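# Tip croutons from pan onto plate, return pan

## Task

Move all croutons out of the frying pan so they end up on the dinner plate (dropping or tipping them onto it is fine). Afterwards put the pan back down level and centred on the hot plate. Both the hot plate and the dinner plate must finish lying level on the table. Nothing counts if it only stays in place because the robot is holding it, so release everything and pull the hand away at the end.

## Robot and tools

ROBOT. One six-joint arm carries a right-handed five-finger hand. The controlled spot is the hand point, which sits 0.05 m in front of the palm where the index pad would meet the thumb tip in a pinch. In the hand point's own axes, +z runs along the straightened fingers, +y sticks out of the palm, and +x crosses the palm toward the little finger, away from the thumb. Straight fingers extend 0.06-0.07 m past the point along +z. A rigid bracket on the little-finger side of the wrist protrudes 0.03 m beyond the point along +y and 0.11 m across the palm; it can strike objects.

SCENE FRAME. Result poses are in the scene frame: origin on the table surface below the arm base, +z up, +y to the left when facing along +x. Positions are metres, orientation is a wxyz quaternion, velocities are m/s and rad/s. Printed positions grow less accurate at long reach.

THE ROW. Every motion uses one row of 14 numbers, each in [-1, 1], in this order: dx, dy, dz, rx, ry, rz, little, ring, middle, index, thumb_bend, thumb_turn, force_limit, speed. There is a single arm, so one row per step.
- dx..rz are an offset, not a pose. They are measured in the hand point's own axes from the hand point pose in the most recent result that reports it (before any such result, and for later calls within one reply, from wherever the robot is when the action begins). 1.0 equals 0.6 m of travel or 180 degrees of turn; rx, ry, rz form one rotation vector. All zeros means go back to that reference pose, not hold still.
- little, ring, middle, index, thumb_bend are absolute finger targets: +1 straight/open, -1 fully curled. thumb_turn is +1 beside the palm, -1 across in front of it. A pinch is roughly index -0.22, thumb_bend -0.75, thumb_turn -0.57.
- force_limit maps -1..+1 to about 0..10 N at the fingertip (0..15 N for the two thumb motors); it only stops closing. speed maps -1..+1 to near zero..full (full travel 0.6 s). For gentle grips close at speed -0.9 or below.
Each step the commanded pose is clipped to within 100 mm and 16 degrees of the measured pose; position wins over orientation if both can't be met. Arm commands lag about 0.17 s.

TOOLS.
- execute_actions {"actions": [...], "pictures": bool}. Empty list: just report state. One action {"rows": [[14 numbers], ...], "steps": n}: up to 15 rows and up to 15 steps of 1/30 s (default 15); each row lasts one step, the last repeats. Every row is counted from the same reference pose, not from the previous row. A wait {"steps": n} (n up to 300) sends nothing and counts from the last result, including your reply time. A refused call does nothing.
- move {"target": [14 numbers], "speed": m/s 0.002-0.5 (default 0.25; turning capped at twice that in rad/s), "stop_force": N 9-40 optional}. Target offset uses the same reference as above. It drives a straight path up to 10 s long (cut short after that) and does not avoid obstacles; the hand may lag, stray or overshoot the speed, especially with the arm near straight. Hand values are sent at the start. With stop_force, the path halts once the wrist sensor feels that much extra push against the motion for 2 steps, backs up 2 steps and holds; it is measured along the line to target in the starting axes, so don't rely on it when rotating. Omit stop_force when moving away from something you are pressing. It is refused during the first 0.2 s of a scene. The result adds a move: line (done, contact, off_target, moving, held, fault) plus limits (paced = clipped, held = check blocked steps) and distance to target.
- wait {"seconds": 0-10}: lets time pass, nothing new sent.
- zoom_image {"camera": cam_high|cam_low|cam_wrist, "region": [x0,y0,x1,y1]} in that camera's pixels, at most 504x504. Images: cam_high 896x504, cam_low 896x504, cam_wrist 616x616.
- show_instructions: shows the reference image pages.
- finished_scene {"scene": 1 or 2}: ends the scene irreversibly and grades it; the next scene's task appears in its result.

RESULT LINES. State gives pose and velocities; Wrist force/torque are in hand axes (offset up to ~4 N, noise ~2.4 N, saturates ~50 N; pressing on a surface reads as force pointing back into the arm). hand_measured, hand_stopped_by (moving, target, force, stalled, fault) and hand_load_n list six values in motor order; a lost grip shows as loads dropping near 0. "Hand target" is where the controller is heading. "pose unreachable" or HELD mean the clearance check altered or blocked a command. MOTOR HOT warns from 70 °C; at 85 °C the arm brakes until cool.

GRIPPING. Turn the thumb across the palm before reaching; the hand can enclose objects 0.035-0.08 m wide, lying across the palm toward the wrist. Motors start only when their target changes by at least 0.01, then lock when reached or at force_limit. Resending the same values keeps the grip; sending more open values releases.

CAUTIONS. Contact torque over a joint's limit (132 N m for the three big joints, 24.6 N m for the wrists, held weight included) or any outside force of 150 N causes a 10 s stop. The arm is stiff: aiming even slightly past a firm surface can fault, and faster touches hit harder. Approach slowly, use stop_force near minimum speed, avoid drops, slams and hard pushes, and never knock anything off the table. Loose items may get bumped occasionally.

Each tool is called after ">>>" as name([rows], argument=value, ...), one row to a line, values as JSON.

Reference images:

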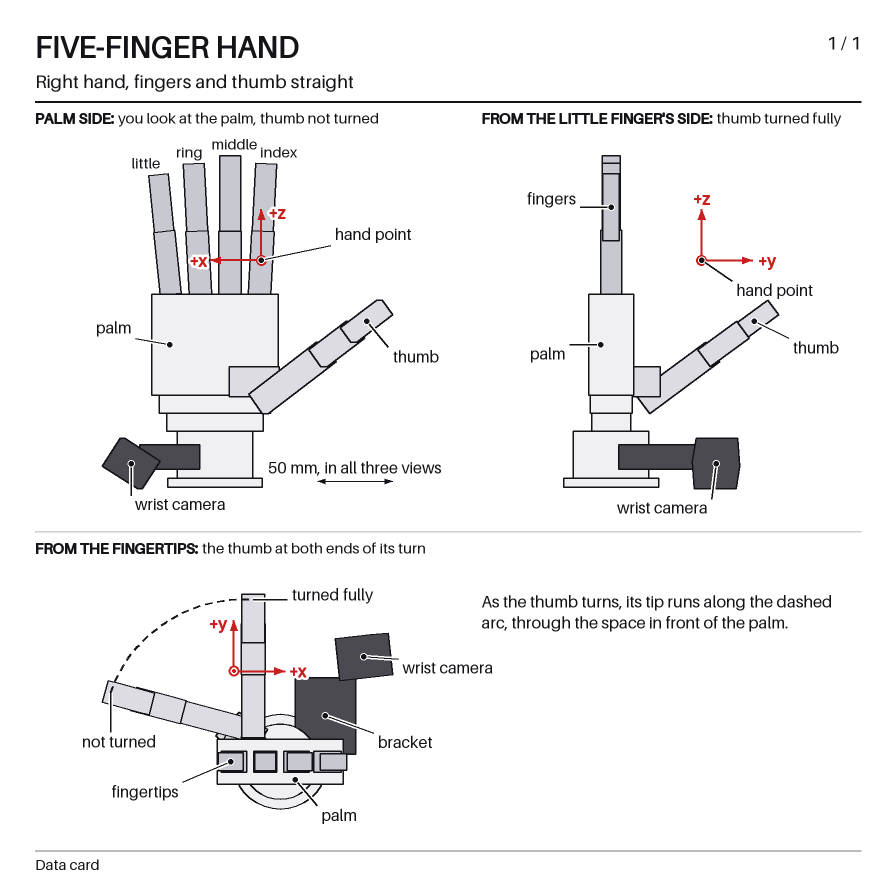

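## Session

>>> execute_actions(actions=[])

Scene clock: 0.00 s of 6600.00 s.
end_effector_position=(+0.5892, +0.2317, +0.1977) hand_measured=(+1.000, +1.000, +1.000, +1.000, +1.000, +1.000) hand_load_n=(+0.0, +0.0, +0.0, +0.0, +0.0, +0.0) hand_stopped_by=(target, target, target, target, target, target) hand_force_limit=0.00 hand_speed=-0.80 end_effector_quat_wxyz=(+0.440, +0.510, +0.732, +0.102) end_effector_velocity=(-0.000, +0.000, -0.000) end_effector_angular_velocity=(+0.001, +0.000, +0.001)
Joint positions: [ 0.032 -1.438  1.897  0.196  1.502  0.016]
Joint velocities: [ 0.    -0.001  0.001  0.    -0.001  0.   ]
Motor temperatures (°C, as the motors report them): [26 26 30 36 33 34]
Wrist force (N, on the end effector, along its own x y z axes, offset not removed): no reading
Wrist torque (N m, same axes, about the end effector's origin, offset not removed): no reading
Hand target: +0.589, +0.232, +0.198; +0.440, +0.510, +0.732, +0.102

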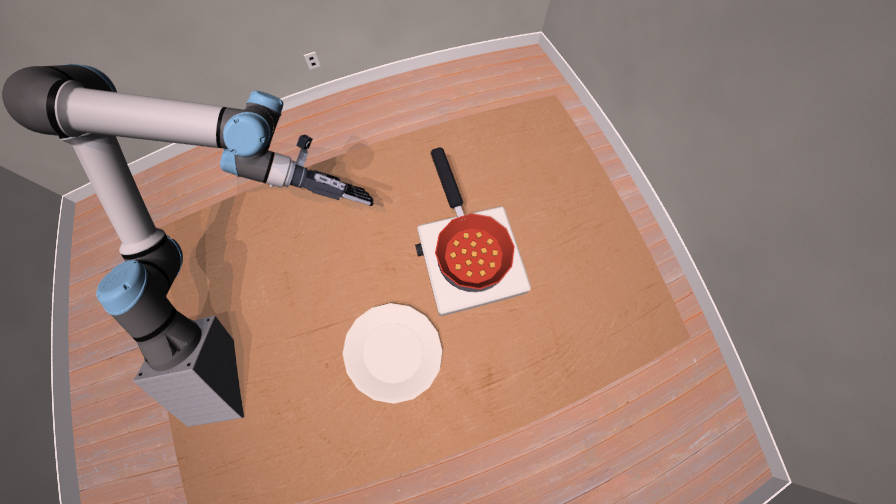

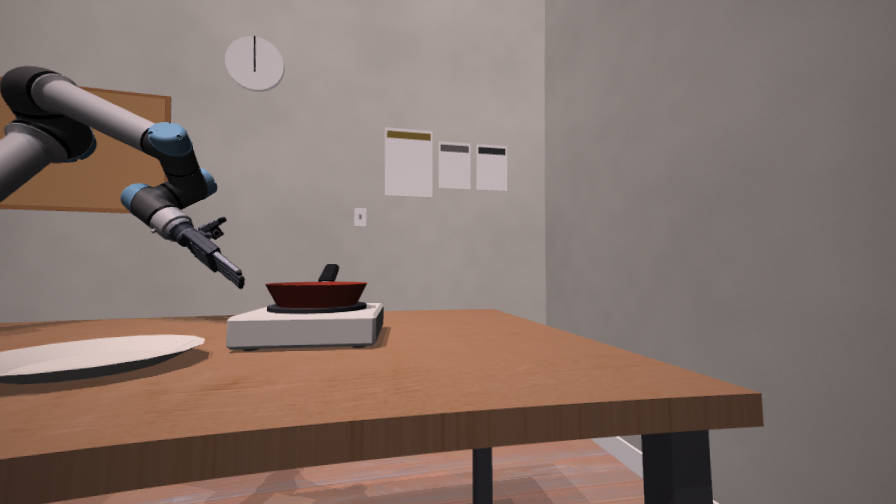

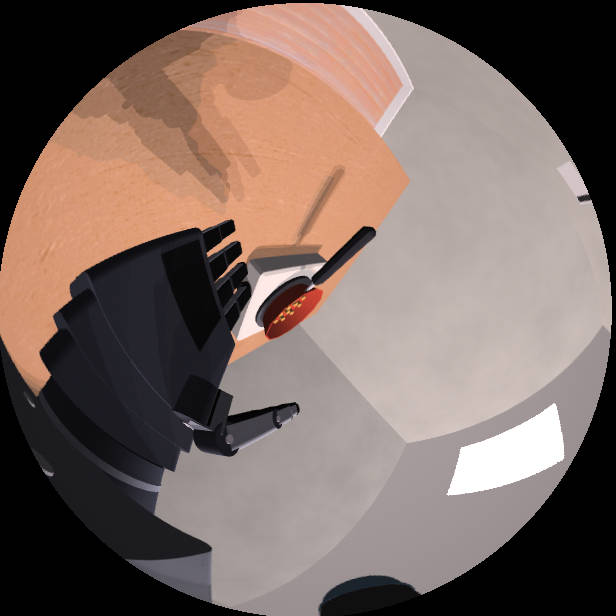

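>>> move(target=[-0.06,0.088,0.25,0.086,0.189,0.191,1,1,1,1,1,-1,0.5,0.5])

Scene clock: 29.60 s of 6600.00 s.
end_effector_position=(+0.7393, +0.1811, +0.1600) hand_measured=(+1.000, +1.000, +1.000, +1.000, +1.000, -1.000) hand_load_n=(+0.0, +0.0, +0.0, +0.0, +0.0, +0.0) hand_stopped_by=(target, target, target, target, target, target) hand_force_limit=0.50 hand_speed=0.50 end_effector_quat_wxyz=(+0.091, +0.702, +0.653, +0.271) end_effector_velocity=(+0.002, -0.000, -0.000) end_effector_angular_velocity=(+0.007, +0.006, +0.001)
Joint positions: [-0.26  -0.951  1.338  0.576  0.669  0.29 ]
Joint velocities: [-0.002  0.008 -0.011  0.012 -0.008 -0.004]
Motor temperatures (°C, as the motors report them): [26 26 30 36 33 34]
Wrist force (N, on the end effector, along its own x y z axes, offset not removed): [-0.8 0.5 0.0]
Wrist torque (N m, same axes, about the end effector's origin, offset not removed): [0.24 0.23 -0.20]
Hand target: +0.739, +0.181, +0.160; +0.091, +0.702, +0.653, +0.271
Off the commanded pose: 0.000 m, 0 deg.
After step 90, 24.30 s passed at rest.
move: done
camera_calibration (this result's frames):
cam_wrist: T_world_to_cam=[[0.860393, -0.205789, 0.466234, -0.679479], [-0.313633, -0.934898, 0.166131, 0.380583], [0.401693, -0.289164, -0.868923, 0.0263785], [0, 0, 0, 1]] pos_world=[0.693387, 0.223604, 0.27649]

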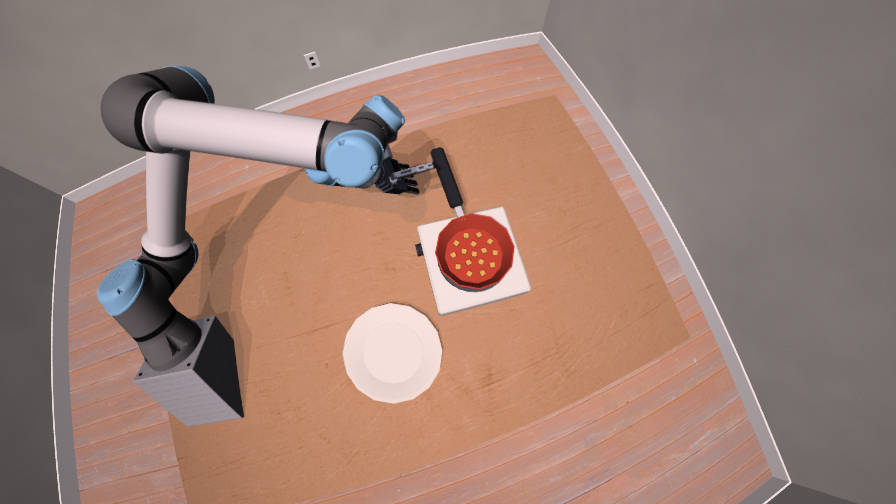

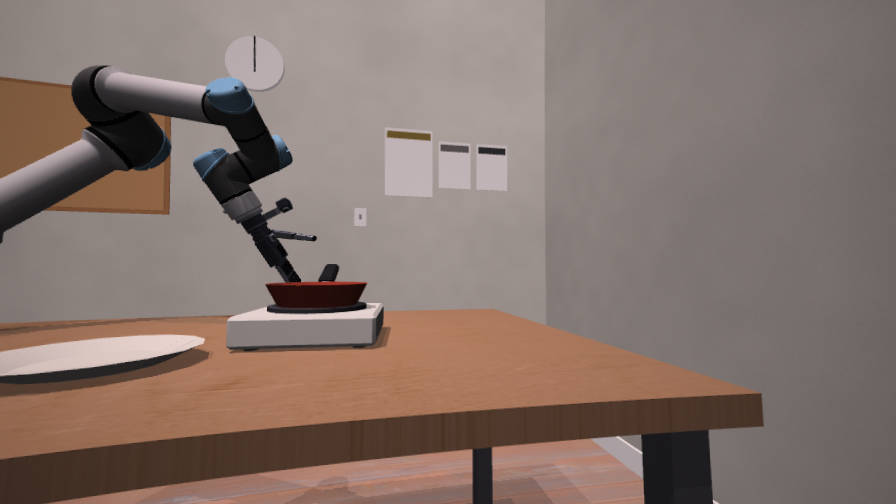

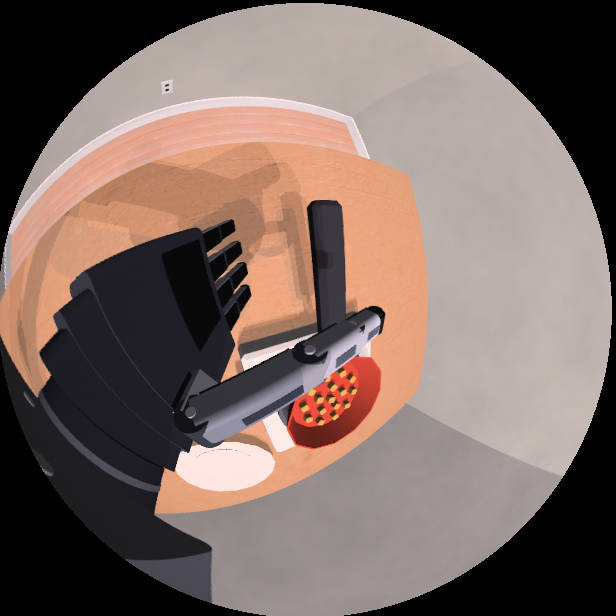

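>>> move(target=[-0.038,-0.04,0.068,0,0,0,1,1,1,1,1,-1,0.5,0.5])

>>> move(target=[0,0.13,0.075,0,0,0,1,1,1,1,1,-1,0.5,0.5], speed=0.06)

Scene clock: 40.87 s of 6600.00 s.
end_effector_position=(+0.7389, +0.1715, +0.1085) hand_measured=(+1.000, +1.000, +1.000, +1.000, +1.000, -1.000) hand_load_n=(+0.0, +0.0, +0.0, +0.0, +0.0, +0.0) hand_stopped_by=(target, target, target, target, target, target) hand_force_limit=0.50 hand_speed=0.50 end_effector_quat_wxyz=(+0.091, +0.702, +0.653, +0.271) end_effector_velocity=(+0.000, +0.001, -0.001) end_effector_angular_velocity=(+0.000, -0.001, +0.001)
Joint positions: [-0.217 -0.906  1.383  0.444  0.694  0.345]
Joint velocities: [ 0.002  0.001  0.001 -0.005  0.001  0.003]
Motor temperatures (°C, as the motors report them): [26 26 30 36 33 34]
Wrist force (N, on the end effector, along its own x y z axes, offset not removed): [1.6 1.8 -0.9]
Wrist torque (N m, same axes, about the end effector's origin, offset not removed): [0.48 -0.19 -0.06]
Hand target: +0.739, +0.171, +0.108; +0.091, +0.702, +0.653, +0.271
Off the commanded pose: 0.000 m, 0 deg.
After step 90, 7.37 s passed at rest.
move: done
camera_calibration (this result's frames):
cam_wrist: T_world_to_cam=[[0.860428, -0.205765, 0.46618, -0.657081], [-0.313591, -0.934911, 0.16614, 0.379946], [0.401651, -0.289142, -0.86895, -0.0209047], [0, 0, 0, 1]] pos_world=[0.692915, 0.213968, 0.225028]

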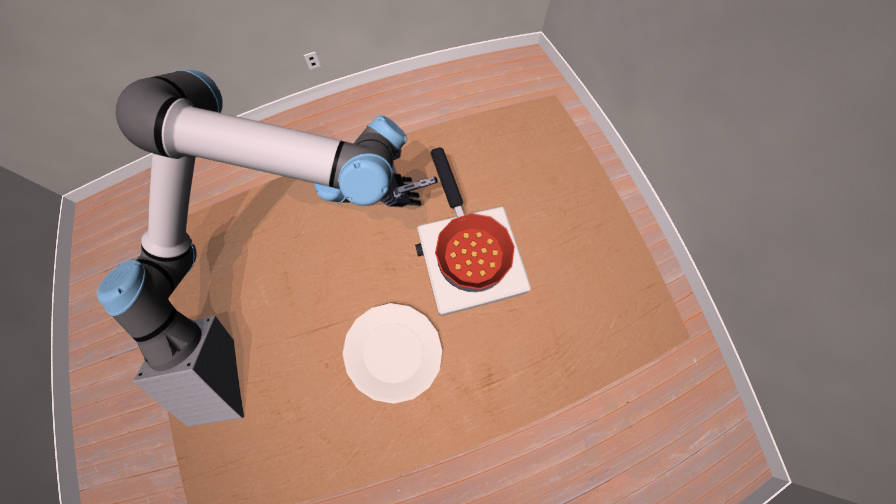

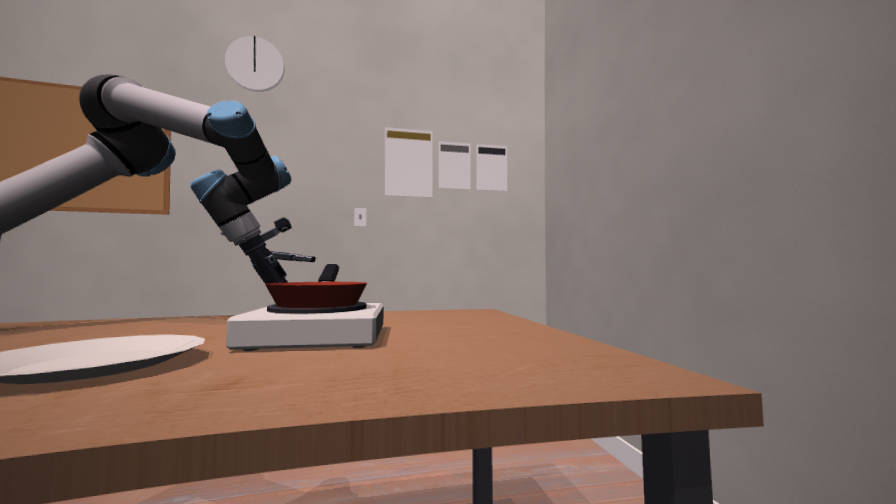

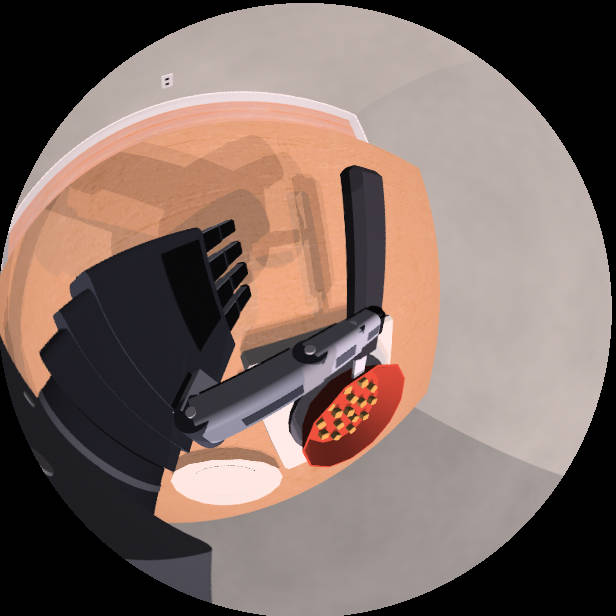

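Scene clock: 42.77 s of 6600.00 s.
end_effector_position=(+0.8288, +0.1715, +0.1085) hand_measured=(+1.000, +1.000, +1.000, +1.000, +1.000, -1.000) hand_load_n=(+0.0, +0.0, +0.0, +0.0, +0.0, +0.0) hand_stopped_by=(target, target, target, target, target, target) hand_force_limit=0.50 hand_speed=0.50 end_effector_quat_wxyz=(+0.091, +0.702, +0.653, +0.271) end_effector_velocity=(+0.002, +0.000, -0.001) end_effector_angular_velocity=(+0.001, +0.003, +0.002)
Joint positions: [-0.189 -0.7    0.989  0.605  0.712  0.38 ]
Joint velocities: [ 0.     0.008 -0.013  0.009 -0.002 -0.003]
Motor temperatures (°C, as the motors report them): [26 26 30 36 33 34]
Wrist force (N, on the end effector, along its own x y z axes, offset not removed): [1.4 2.2 -0.7]
Wrist torque (N m, same axes, about the end effector's origin, offset not removed): [0.48 -0.09 0.10]
Hand target: +0.829, +0.171, +0.108; +0.091, +0.702, +0.653, +0.271
Off the commanded pose: 0.000 m, 0 deg.
move: done
camera_calibration (this result's frames):
cam_wrist: T_world_to_cam=[[0.860328, -0.20593, 0.466293, -0.734318], [-0.31374, -0.934888, 0.165985, 0.408272], [0.40175, -0.289096, -0.868919, -0.0571683], [0, 0, 0, 1]] pos_world=[0.782813, 0.213944, 0.224965]

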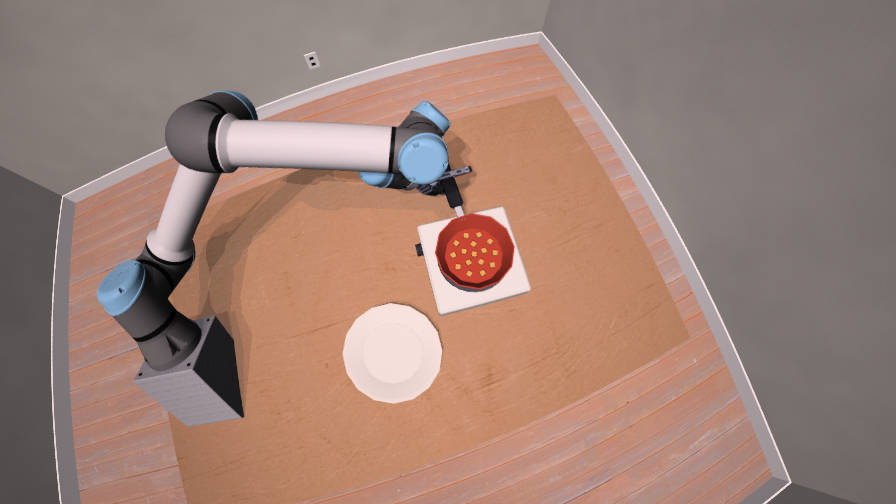

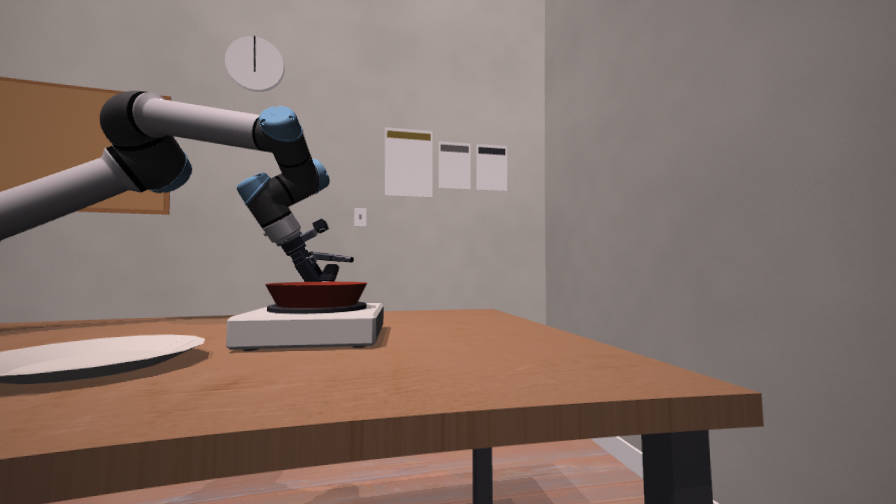

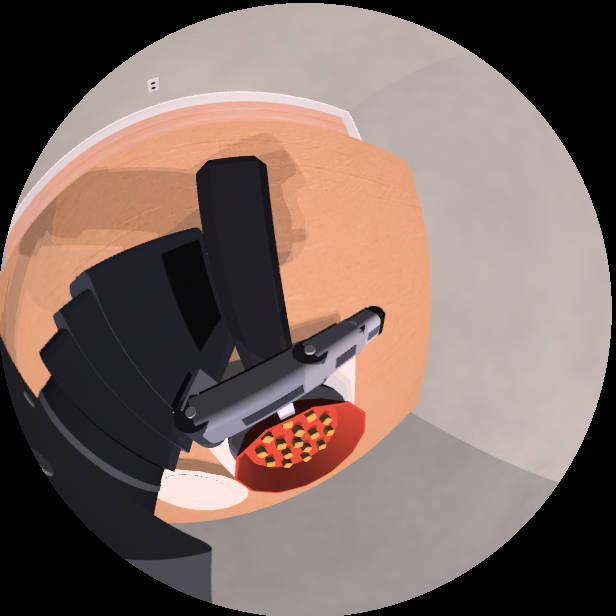

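Slightly deeper, then close.

>>> move(target=[0,0.01,0.03,0,0,0,1,1,1,1,1,-1,0.5,0.5], speed=0.03)

>>> move(target=[0,0,0,0,0,0,-1,-1,-1,-1,-1,-1,1,-0.3])

>>> move(target=[0.043,0.08,-0.14,0,0,0,-1,-1,-1,-1,-1,-1,1,-0.3], speed=0.06)

Scene clock: 49.17 s of 6600.00 s.
end_effector_position=(+0.8428, +0.1747, +0.0964) hand_measured=(+1.000, +1.000, +1.000, +1.000, +1.000, -1.000) hand_load_n=(+0.0, +0.0, +0.0, +0.0, +0.0, +0.0) hand_stopped_by=(target, target, target, target, target, target) hand_force_limit=0.50 hand_speed=0.50 end_effector_quat_wxyz=(+0.091, +0.702, +0.653, +0.271) end_effector_velocity=(+0.001, +0.000, -0.002) end_effector_angular_velocity=(+0.001, +0.002, -0.000)
Joint positions: [-0.17  -0.656  0.921  0.611  0.724  0.402]
Joint velocities: [ 0.002  0.006 -0.008  0.003  0.     0.002]
Motor temperatures (°C, as the motors report them): [26 26 30 36 33 34]
Wrist force (N, on the end effector, along its own x y z axes, offset not removed): [1.2 -0.1 -0.7]
Wrist torque (N m, same axes, about the end effector's origin, offset not removed): [0.20 -0.14 -0.18]
Hand target: +0.843, +0.175, +0.096; +0.091, +0.702, +0.653, +0.271
Off the commanded pose: 0.000 m, 0 deg.
After step 90, 2.43 s passed at rest.
move: done
camera_calibration (this result's frames):
cam_wrist: T_world_to_cam=[[0.860307, -0.205934, 0.466329, -0.740107], [-0.313743, -0.934893, 0.165954, 0.417735], [0.401792, -0.289079, -0.868905, -0.0723941], [0, 0, 0, 1]] pos_world=[0.796868, 0.217197, 0.212905]

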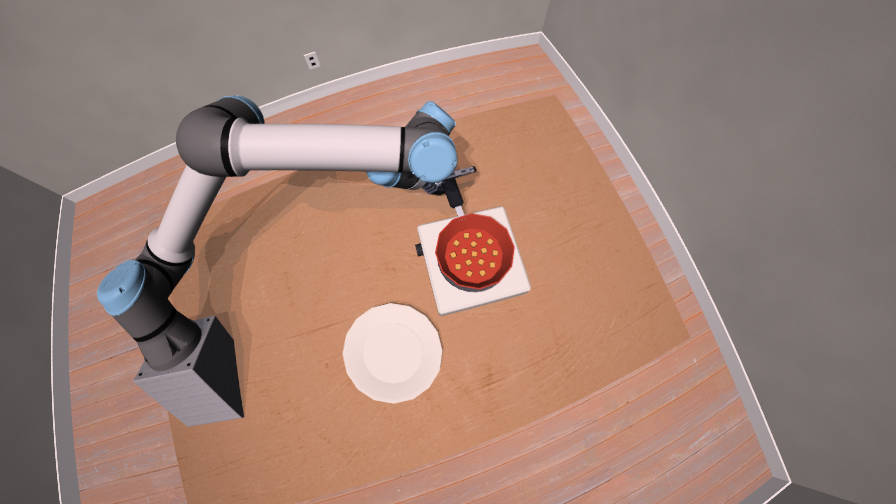

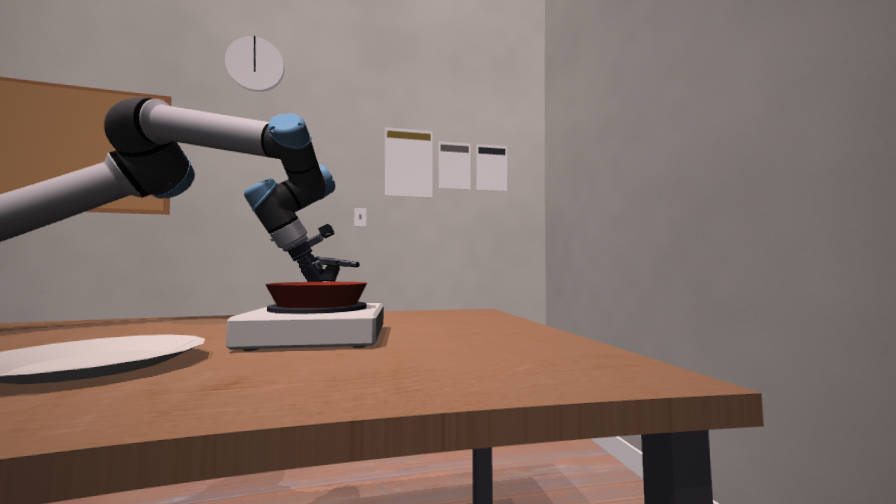

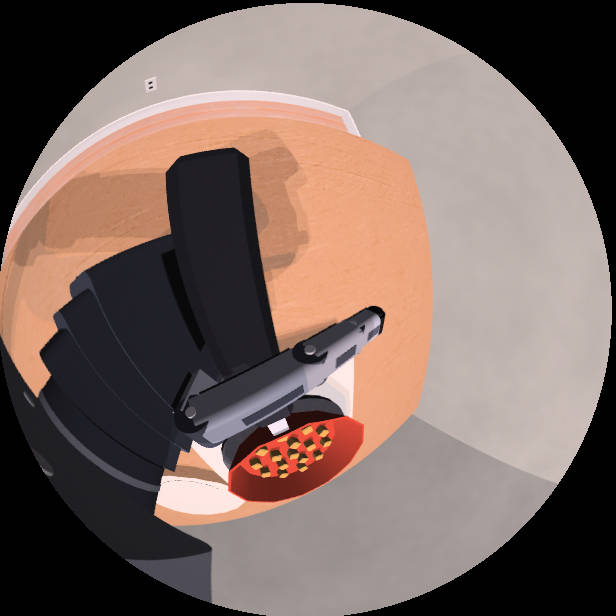

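Scene clock: 51.10 s of 6600.00 s.
end_effector_position=(+0.8429, +0.1747, +0.0964) hand_measured=(-0.896, -0.892, -0.582, -0.920, -0.044, -1.000) hand_load_n=(+10.0, +7.0, +12.0, +8.5, +15.0, +1.5) hand_stopped_by=(force, force, force, force, force, target) hand_force_limit=1.00 hand_speed=-0.30 end_effector_quat_wxyz=(+0.091, +0.702, +0.653, +0.271) end_effector_velocity=(+0.000, -0.001, +0.001) end_effector_angular_velocity=(-0.002, -0.001, -0.001)
Joint positions: [-0.17  -0.656  0.921  0.611  0.724  0.402]
Joint velocities: [-0.001 -0.    -0.     0.     0.002 -0.   ]
Motor temperatures (°C, as the motors report them): [26 26 30 36 33 34]
Wrist force (N, on the end effector, along its own x y z axes, offset not removed): [0.2 -0.2 -2.7]
Wrist torque (N m, same axes, about the end effector's origin, offset not removed): [-0.05 -0.15 0.00]
Hand target: +0.843, +0.175, +0.096; +0.091, +0.702, +0.653, +0.271
Off the commanded pose: 0.000 m, 0 deg.
move: done
camera_calibration (this result's frames):
cam_wrist: T_world_to_cam=[[0.860272, -0.205781, 0.466461, -0.740152], [-0.313642, -0.93492, 0.165993, 0.417658], [0.401945, -0.289101, -0.868827, -0.0725186], [0, 0, 0, 1]] pos_world=[0.796876, 0.217203, 0.212917]

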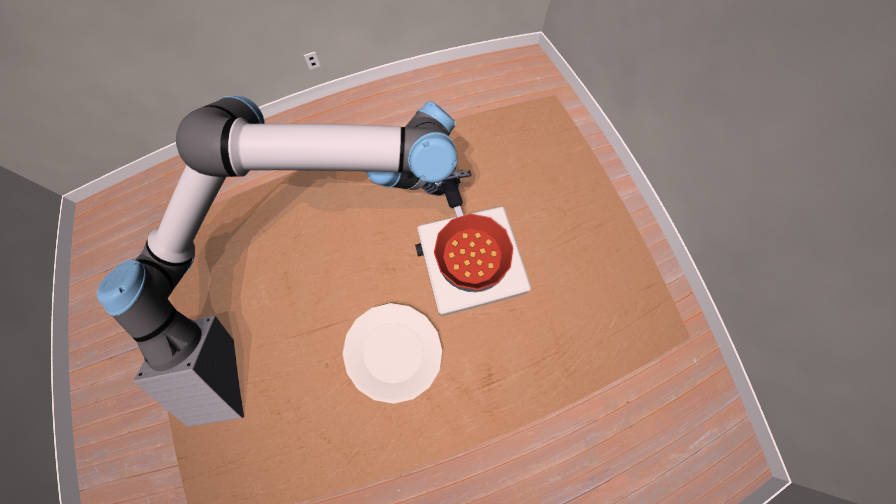

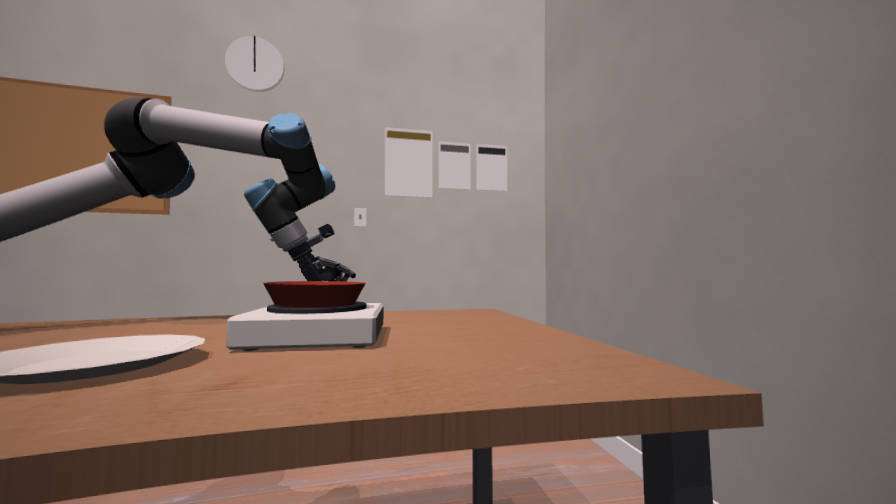

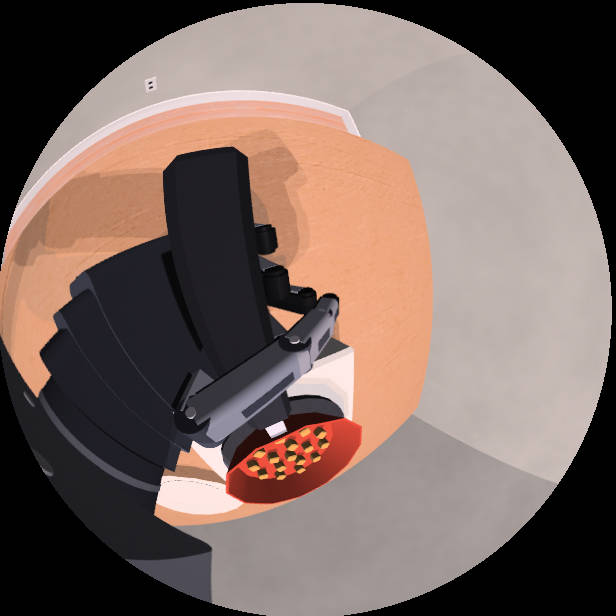

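Scene clock: 53.17 s of 6600.00 s.
end_effector_position=(+0.8426, +0.1744, +0.1964) hand_measured=(-0.896, -0.892, -0.582, -0.920, -0.044, -1.000) hand_load_n=(+0.0, +0.0, +11.5, +8.0, +15.5, +3.0) hand_stopped_by=(force, force, force, force, force, target) hand_force_limit=1.00 hand_speed=-0.30 end_effector_quat_wxyz=(+0.091, +0.702, +0.653, +0.271) end_effector_velocity=(+0.000, -0.000, +0.002) end_effector_angular_velocity=(-0.000, +0.000, -0.000)
Joint positions: [-0.263 -0.7    0.814  0.852  0.667  0.286]
Joint velocities: [-0.002 -0.    -0.004  0.006 -0.001 -0.003]
Motor temperatures (°C, as the motors report them): [26 26 30 36 33 34]
Wrist force (N, on the end effector, along its own x y z axes, offset not removed): [0.1 -1.6 2.0]
Wrist torque (N m, same axes, about the end effector's origin, offset not removed): [0.11 0.06 0.04]
Hand target: +0.843, +0.174, +0.197; +0.091, +0.702, +0.653, +0.271
Off the commanded pose: 0.000 m, 0 deg.
move: done
camera_calibration (this result's frames):
cam_wrist: T_world_to_cam=[[0.860215, -0.20575, 0.46658, -0.786562], [-0.31365, -0.934918, 0.165989, 0.4007], [0.402062, -0.289129, -0.868764, 0.0142935], [0, 0, 0, 1]] pos_world=[0.796545, 0.216919, 0.3129]

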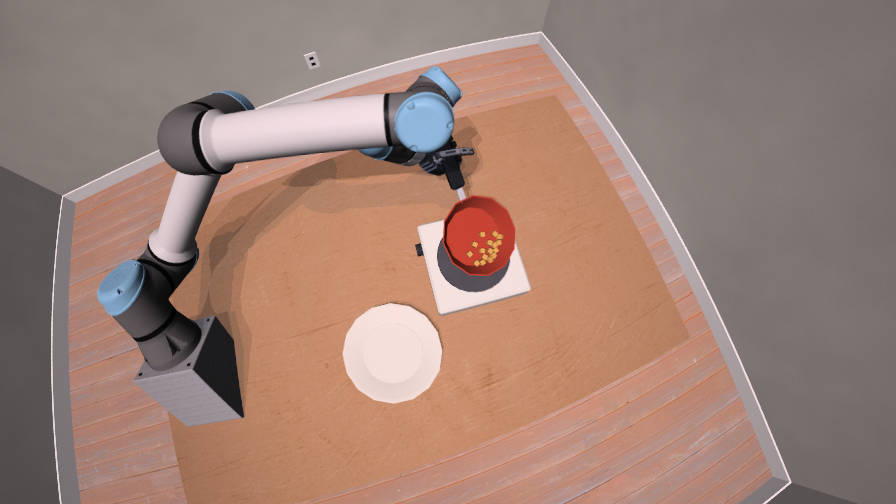

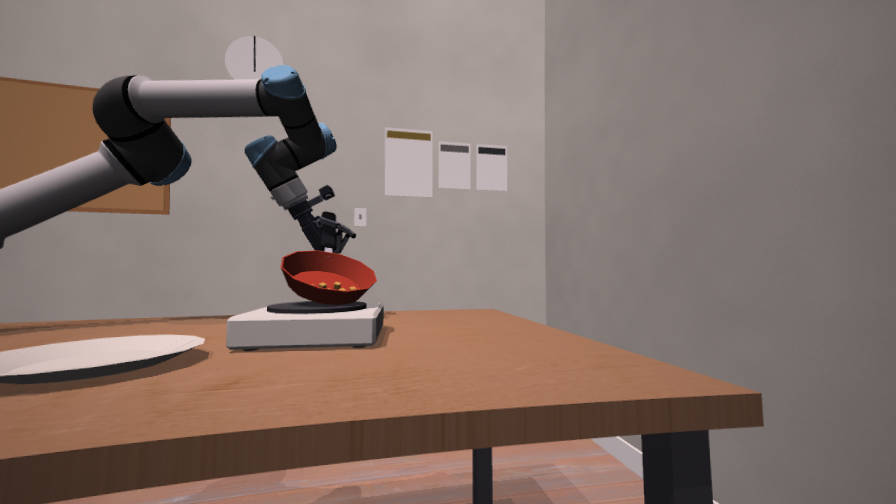

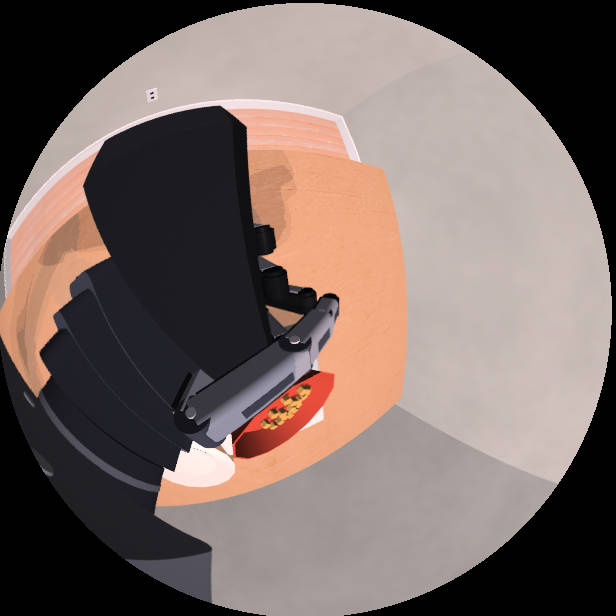

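>>> move(target=[-0.043,-0.08,0.14,0,0,0,-1,-1,-1,-1,-1,-1,1,-0.3], speed=0.05)

>>> move(target=[0,0,0,0,0,0,1,1,1,1,1,-1,1,0])

>>> move(target=[0,-0.17,-0.12,0,0,0,1,1,1,1,1,-1,1,0], speed=0.1)

Scene clock: 66.40 s of 6600.00 s.
end_effector_position=(+0.8429, +0.1748, +0.0965) hand_measured=(-0.896, -0.892, -0.582, -0.920, -0.044, -1.000) hand_load_n=(+0.0, +0.0, +11.5, +5.5, +15.5, +1.0) hand_stopped_by=(force, force, force, force, force, target) hand_force_limit=1.00 hand_speed=-0.30 end_effector_quat_wxyz=(+0.091, +0.702, +0.653, +0.271) end_effector_velocity=(+0.000, +0.000, -0.002) end_effector_angular_velocity=(+0.000, -0.000, +0.000)
Joint positions: [-0.17  -0.656  0.921  0.611  0.724  0.402]
Joint velocities: [ 0.002  0.001  0.001 -0.005  0.001  0.003]
Motor temperatures (°C, as the motors report them): [26 26 30 36 33 34]
Wrist force (N, on the end effector, along its own x y z axes, offset not removed): [1.7 2.9 0.5]
Wrist torque (N m, same axes, about the end effector's origin, offset not removed): [0.26 -0.30 -0.77]
Hand target: +0.843, +0.175, +0.096; +0.091, +0.702, +0.653, +0.271
Off the commanded pose: 0.000 m, 0 deg.
After step 90, 7.87 s passed at rest.
move: done
camera_calibration (this result's frames):
cam_wrist: T_world_to_cam=[[0.860239, -0.205744, 0.46654, -0.740168], [-0.313621, -0.934931, 0.165972, 0.417668], [0.402034, -0.289092, -0.868789, -0.0725171], [0, 0, 0, 1]] pos_world=[0.796865, 0.217242, 0.212994]

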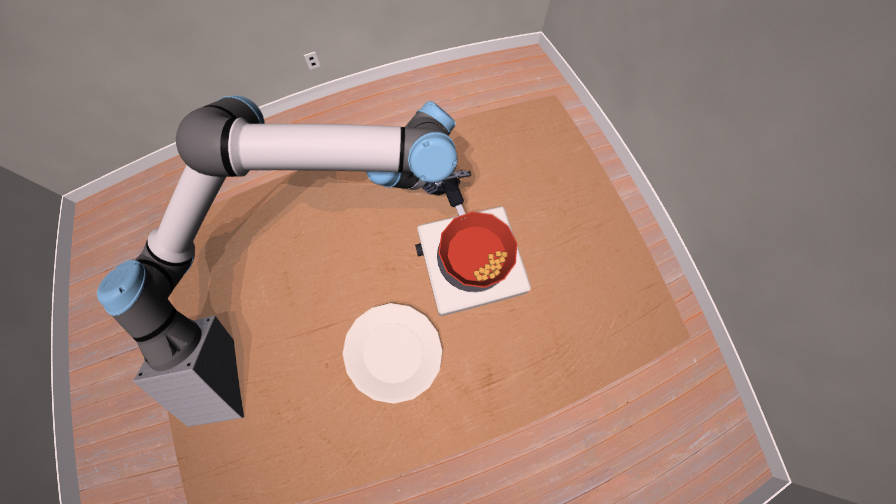

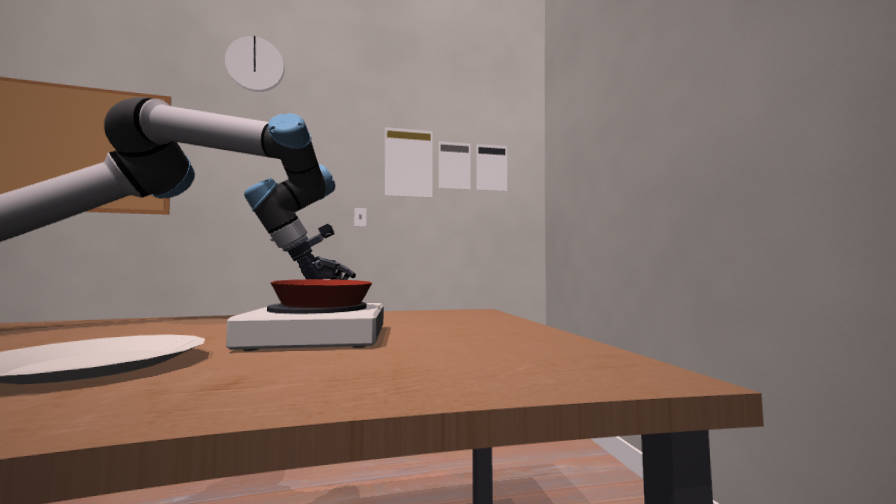

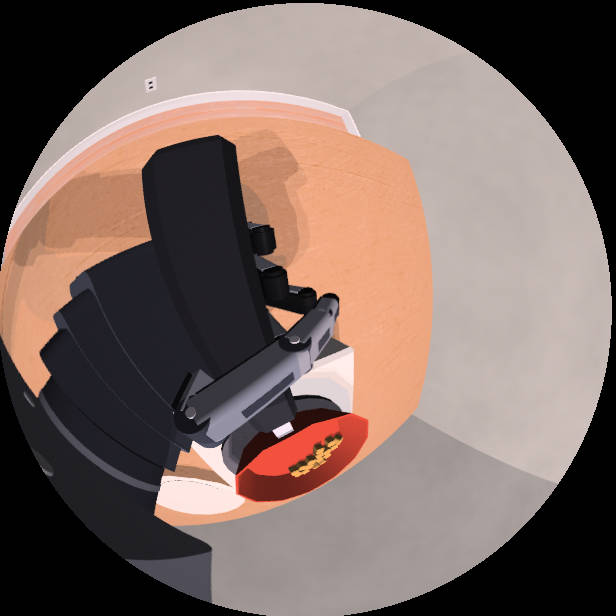

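Scene clock: 67.83 s of 6600.00 s.
end_effector_position=(+0.8429, +0.1748, +0.0965) hand_measured=(+1.000, +1.000, +1.000, +1.000, +1.000, -1.000) hand_load_n=(+0.0, +0.0, +0.0, +0.0, +0.0, +0.0) hand_stopped_by=(target, target, target, target, target, target) hand_force_limit=1.00 hand_speed=0.00 end_effector_quat_wxyz=(+0.091, +0.702, +0.653, +0.271) end_effector_velocity=(-0.000, -0.000, -0.000) end_effector_angular_velocity=(+0.001, +0.000, +0.000)
Joint positions: [-0.17  -0.656  0.921  0.611  0.724  0.402]
Joint velocities: [-0.     0.     0.    -0.    -0.001 -0.   ]
Motor temperatures (°C, as the motors report them): [26 26 30 36 33 34]
Wrist force (N, on the end effector, along its own x y z axes, offset not removed): [0.2 1.1 -1.6]
Wrist torque (N m, same axes, about the end effector's origin, offset not removed): [0.34 0.05 -0.15]
Hand target: +0.843, +0.175, +0.097; +0.091, +0.702, +0.653, +0.271
Off the commanded pose: 0.000 m, 0 deg.
move: done
camera_calibration (this result's frames):
cam_wrist: T_world_to_cam=[[0.86024, -0.205756, 0.466533, -0.740163], [-0.313637, -0.934923, 0.165985, 0.41767], [0.40202, -0.289109, -0.86879, -0.0725145], [0, 0, 0, 1]] pos_world=[0.796866, 0.217232, 0.212983]

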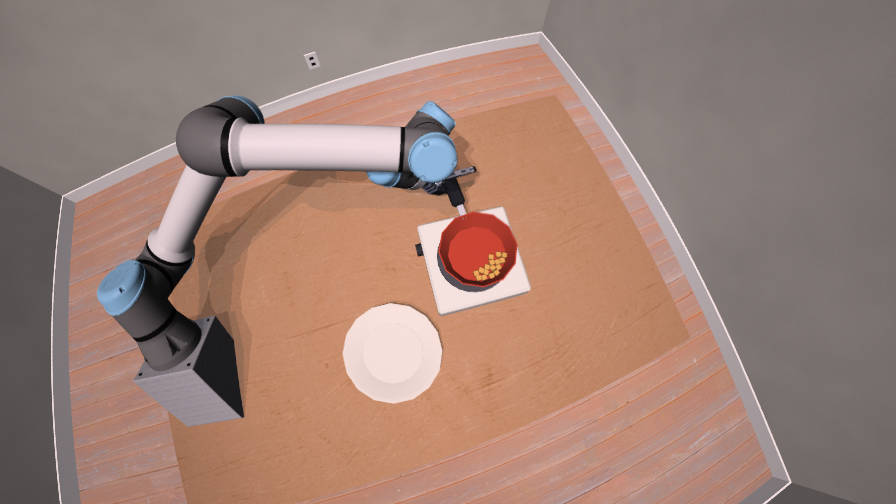

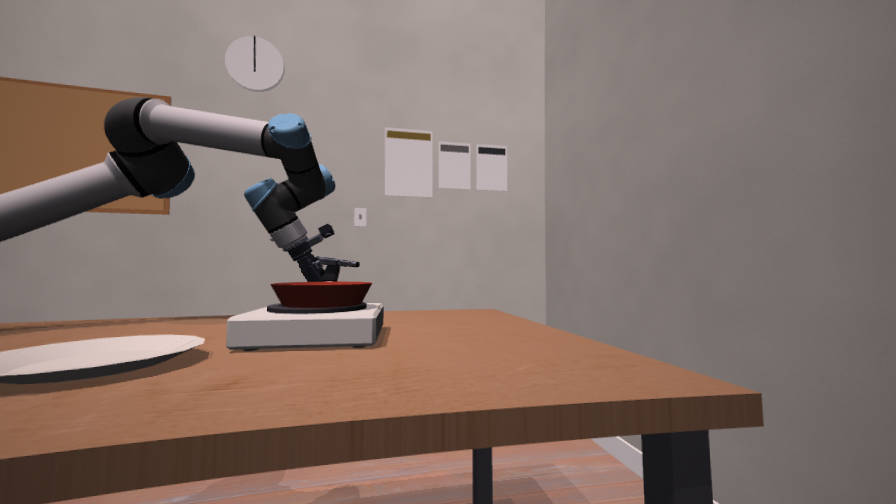

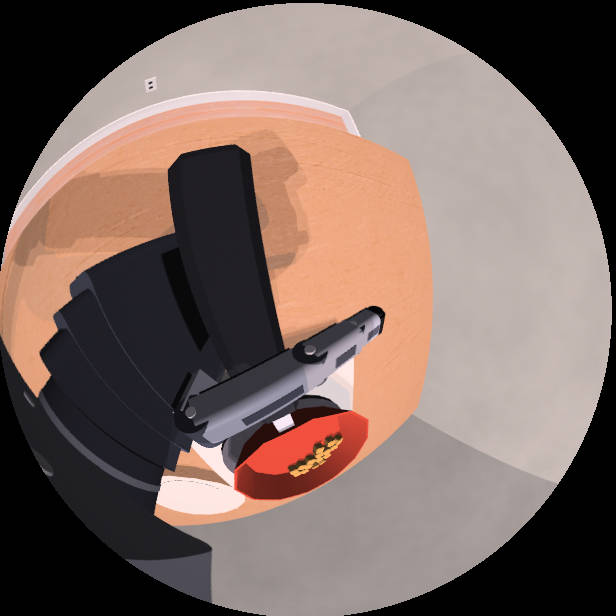

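Scene clock: 69.57 s of 6600.00 s.
end_effector_position=(+0.7186, +0.1718, +0.1075) hand_measured=(+1.000, +1.000, +1.000, +1.000, +1.000, -1.000) hand_load_n=(+0.0, +0.0, +0.0, +0.0, +0.0, +0.0) hand_stopped_by=(target, target, target, target, target, target) hand_force_limit=1.00 hand_speed=0.00 end_effector_quat_wxyz=(+0.091, +0.702, +0.653, +0.271) end_effector_velocity=(-0.002, -0.000, +0.000) end_effector_angular_velocity=(-0.000, -0.001, -0.001)
Joint positions: [-0.223 -0.946  1.46   0.412  0.69   0.337]
Joint velocities: [-0.001 -0.003  0.007 -0.003  0.    -0.   ]
Motor temperatures (°C, as the motors report them): [26 26 30 36 33 34]
Wrist force (N, on the end effector, along its own x y z axes, offset not removed): [0.5 0.8 -3.0]
Wrist torque (N m, same axes, about the end effector's origin, offset not removed): [0.43 0.07 -0.16]
Hand target: +0.718, +0.172, +0.108; +0.091, +0.702, +0.653, +0.271
Off the commanded pose: 0.000 m, 0 deg.
move: done
camera_calibration (this result's frames):
cam_wrist: T_world_to_cam=[[0.860281, -0.205732, 0.466467, -0.639017], [-0.313618, -0.934918, 0.16605, 0.374081], [0.401946, -0.289142, -0.868813, -0.0137961], [0, 0, 0, 1]] pos_world=[0.672598, 0.21428, 0.223978]

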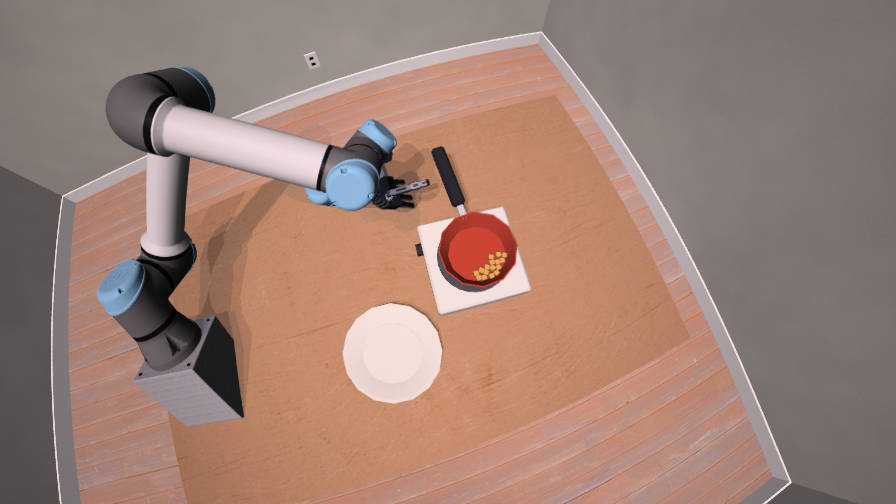

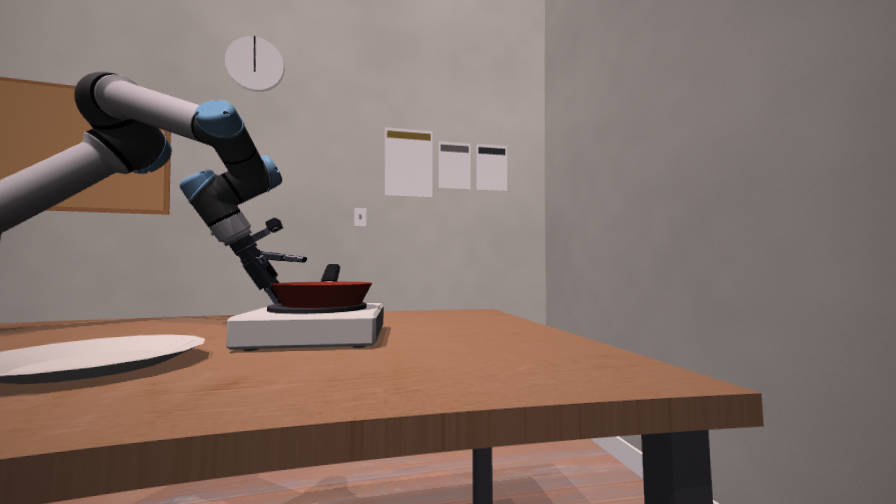

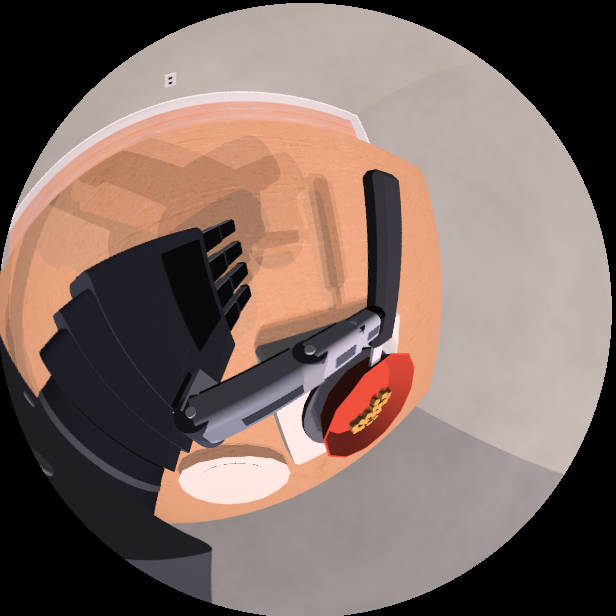

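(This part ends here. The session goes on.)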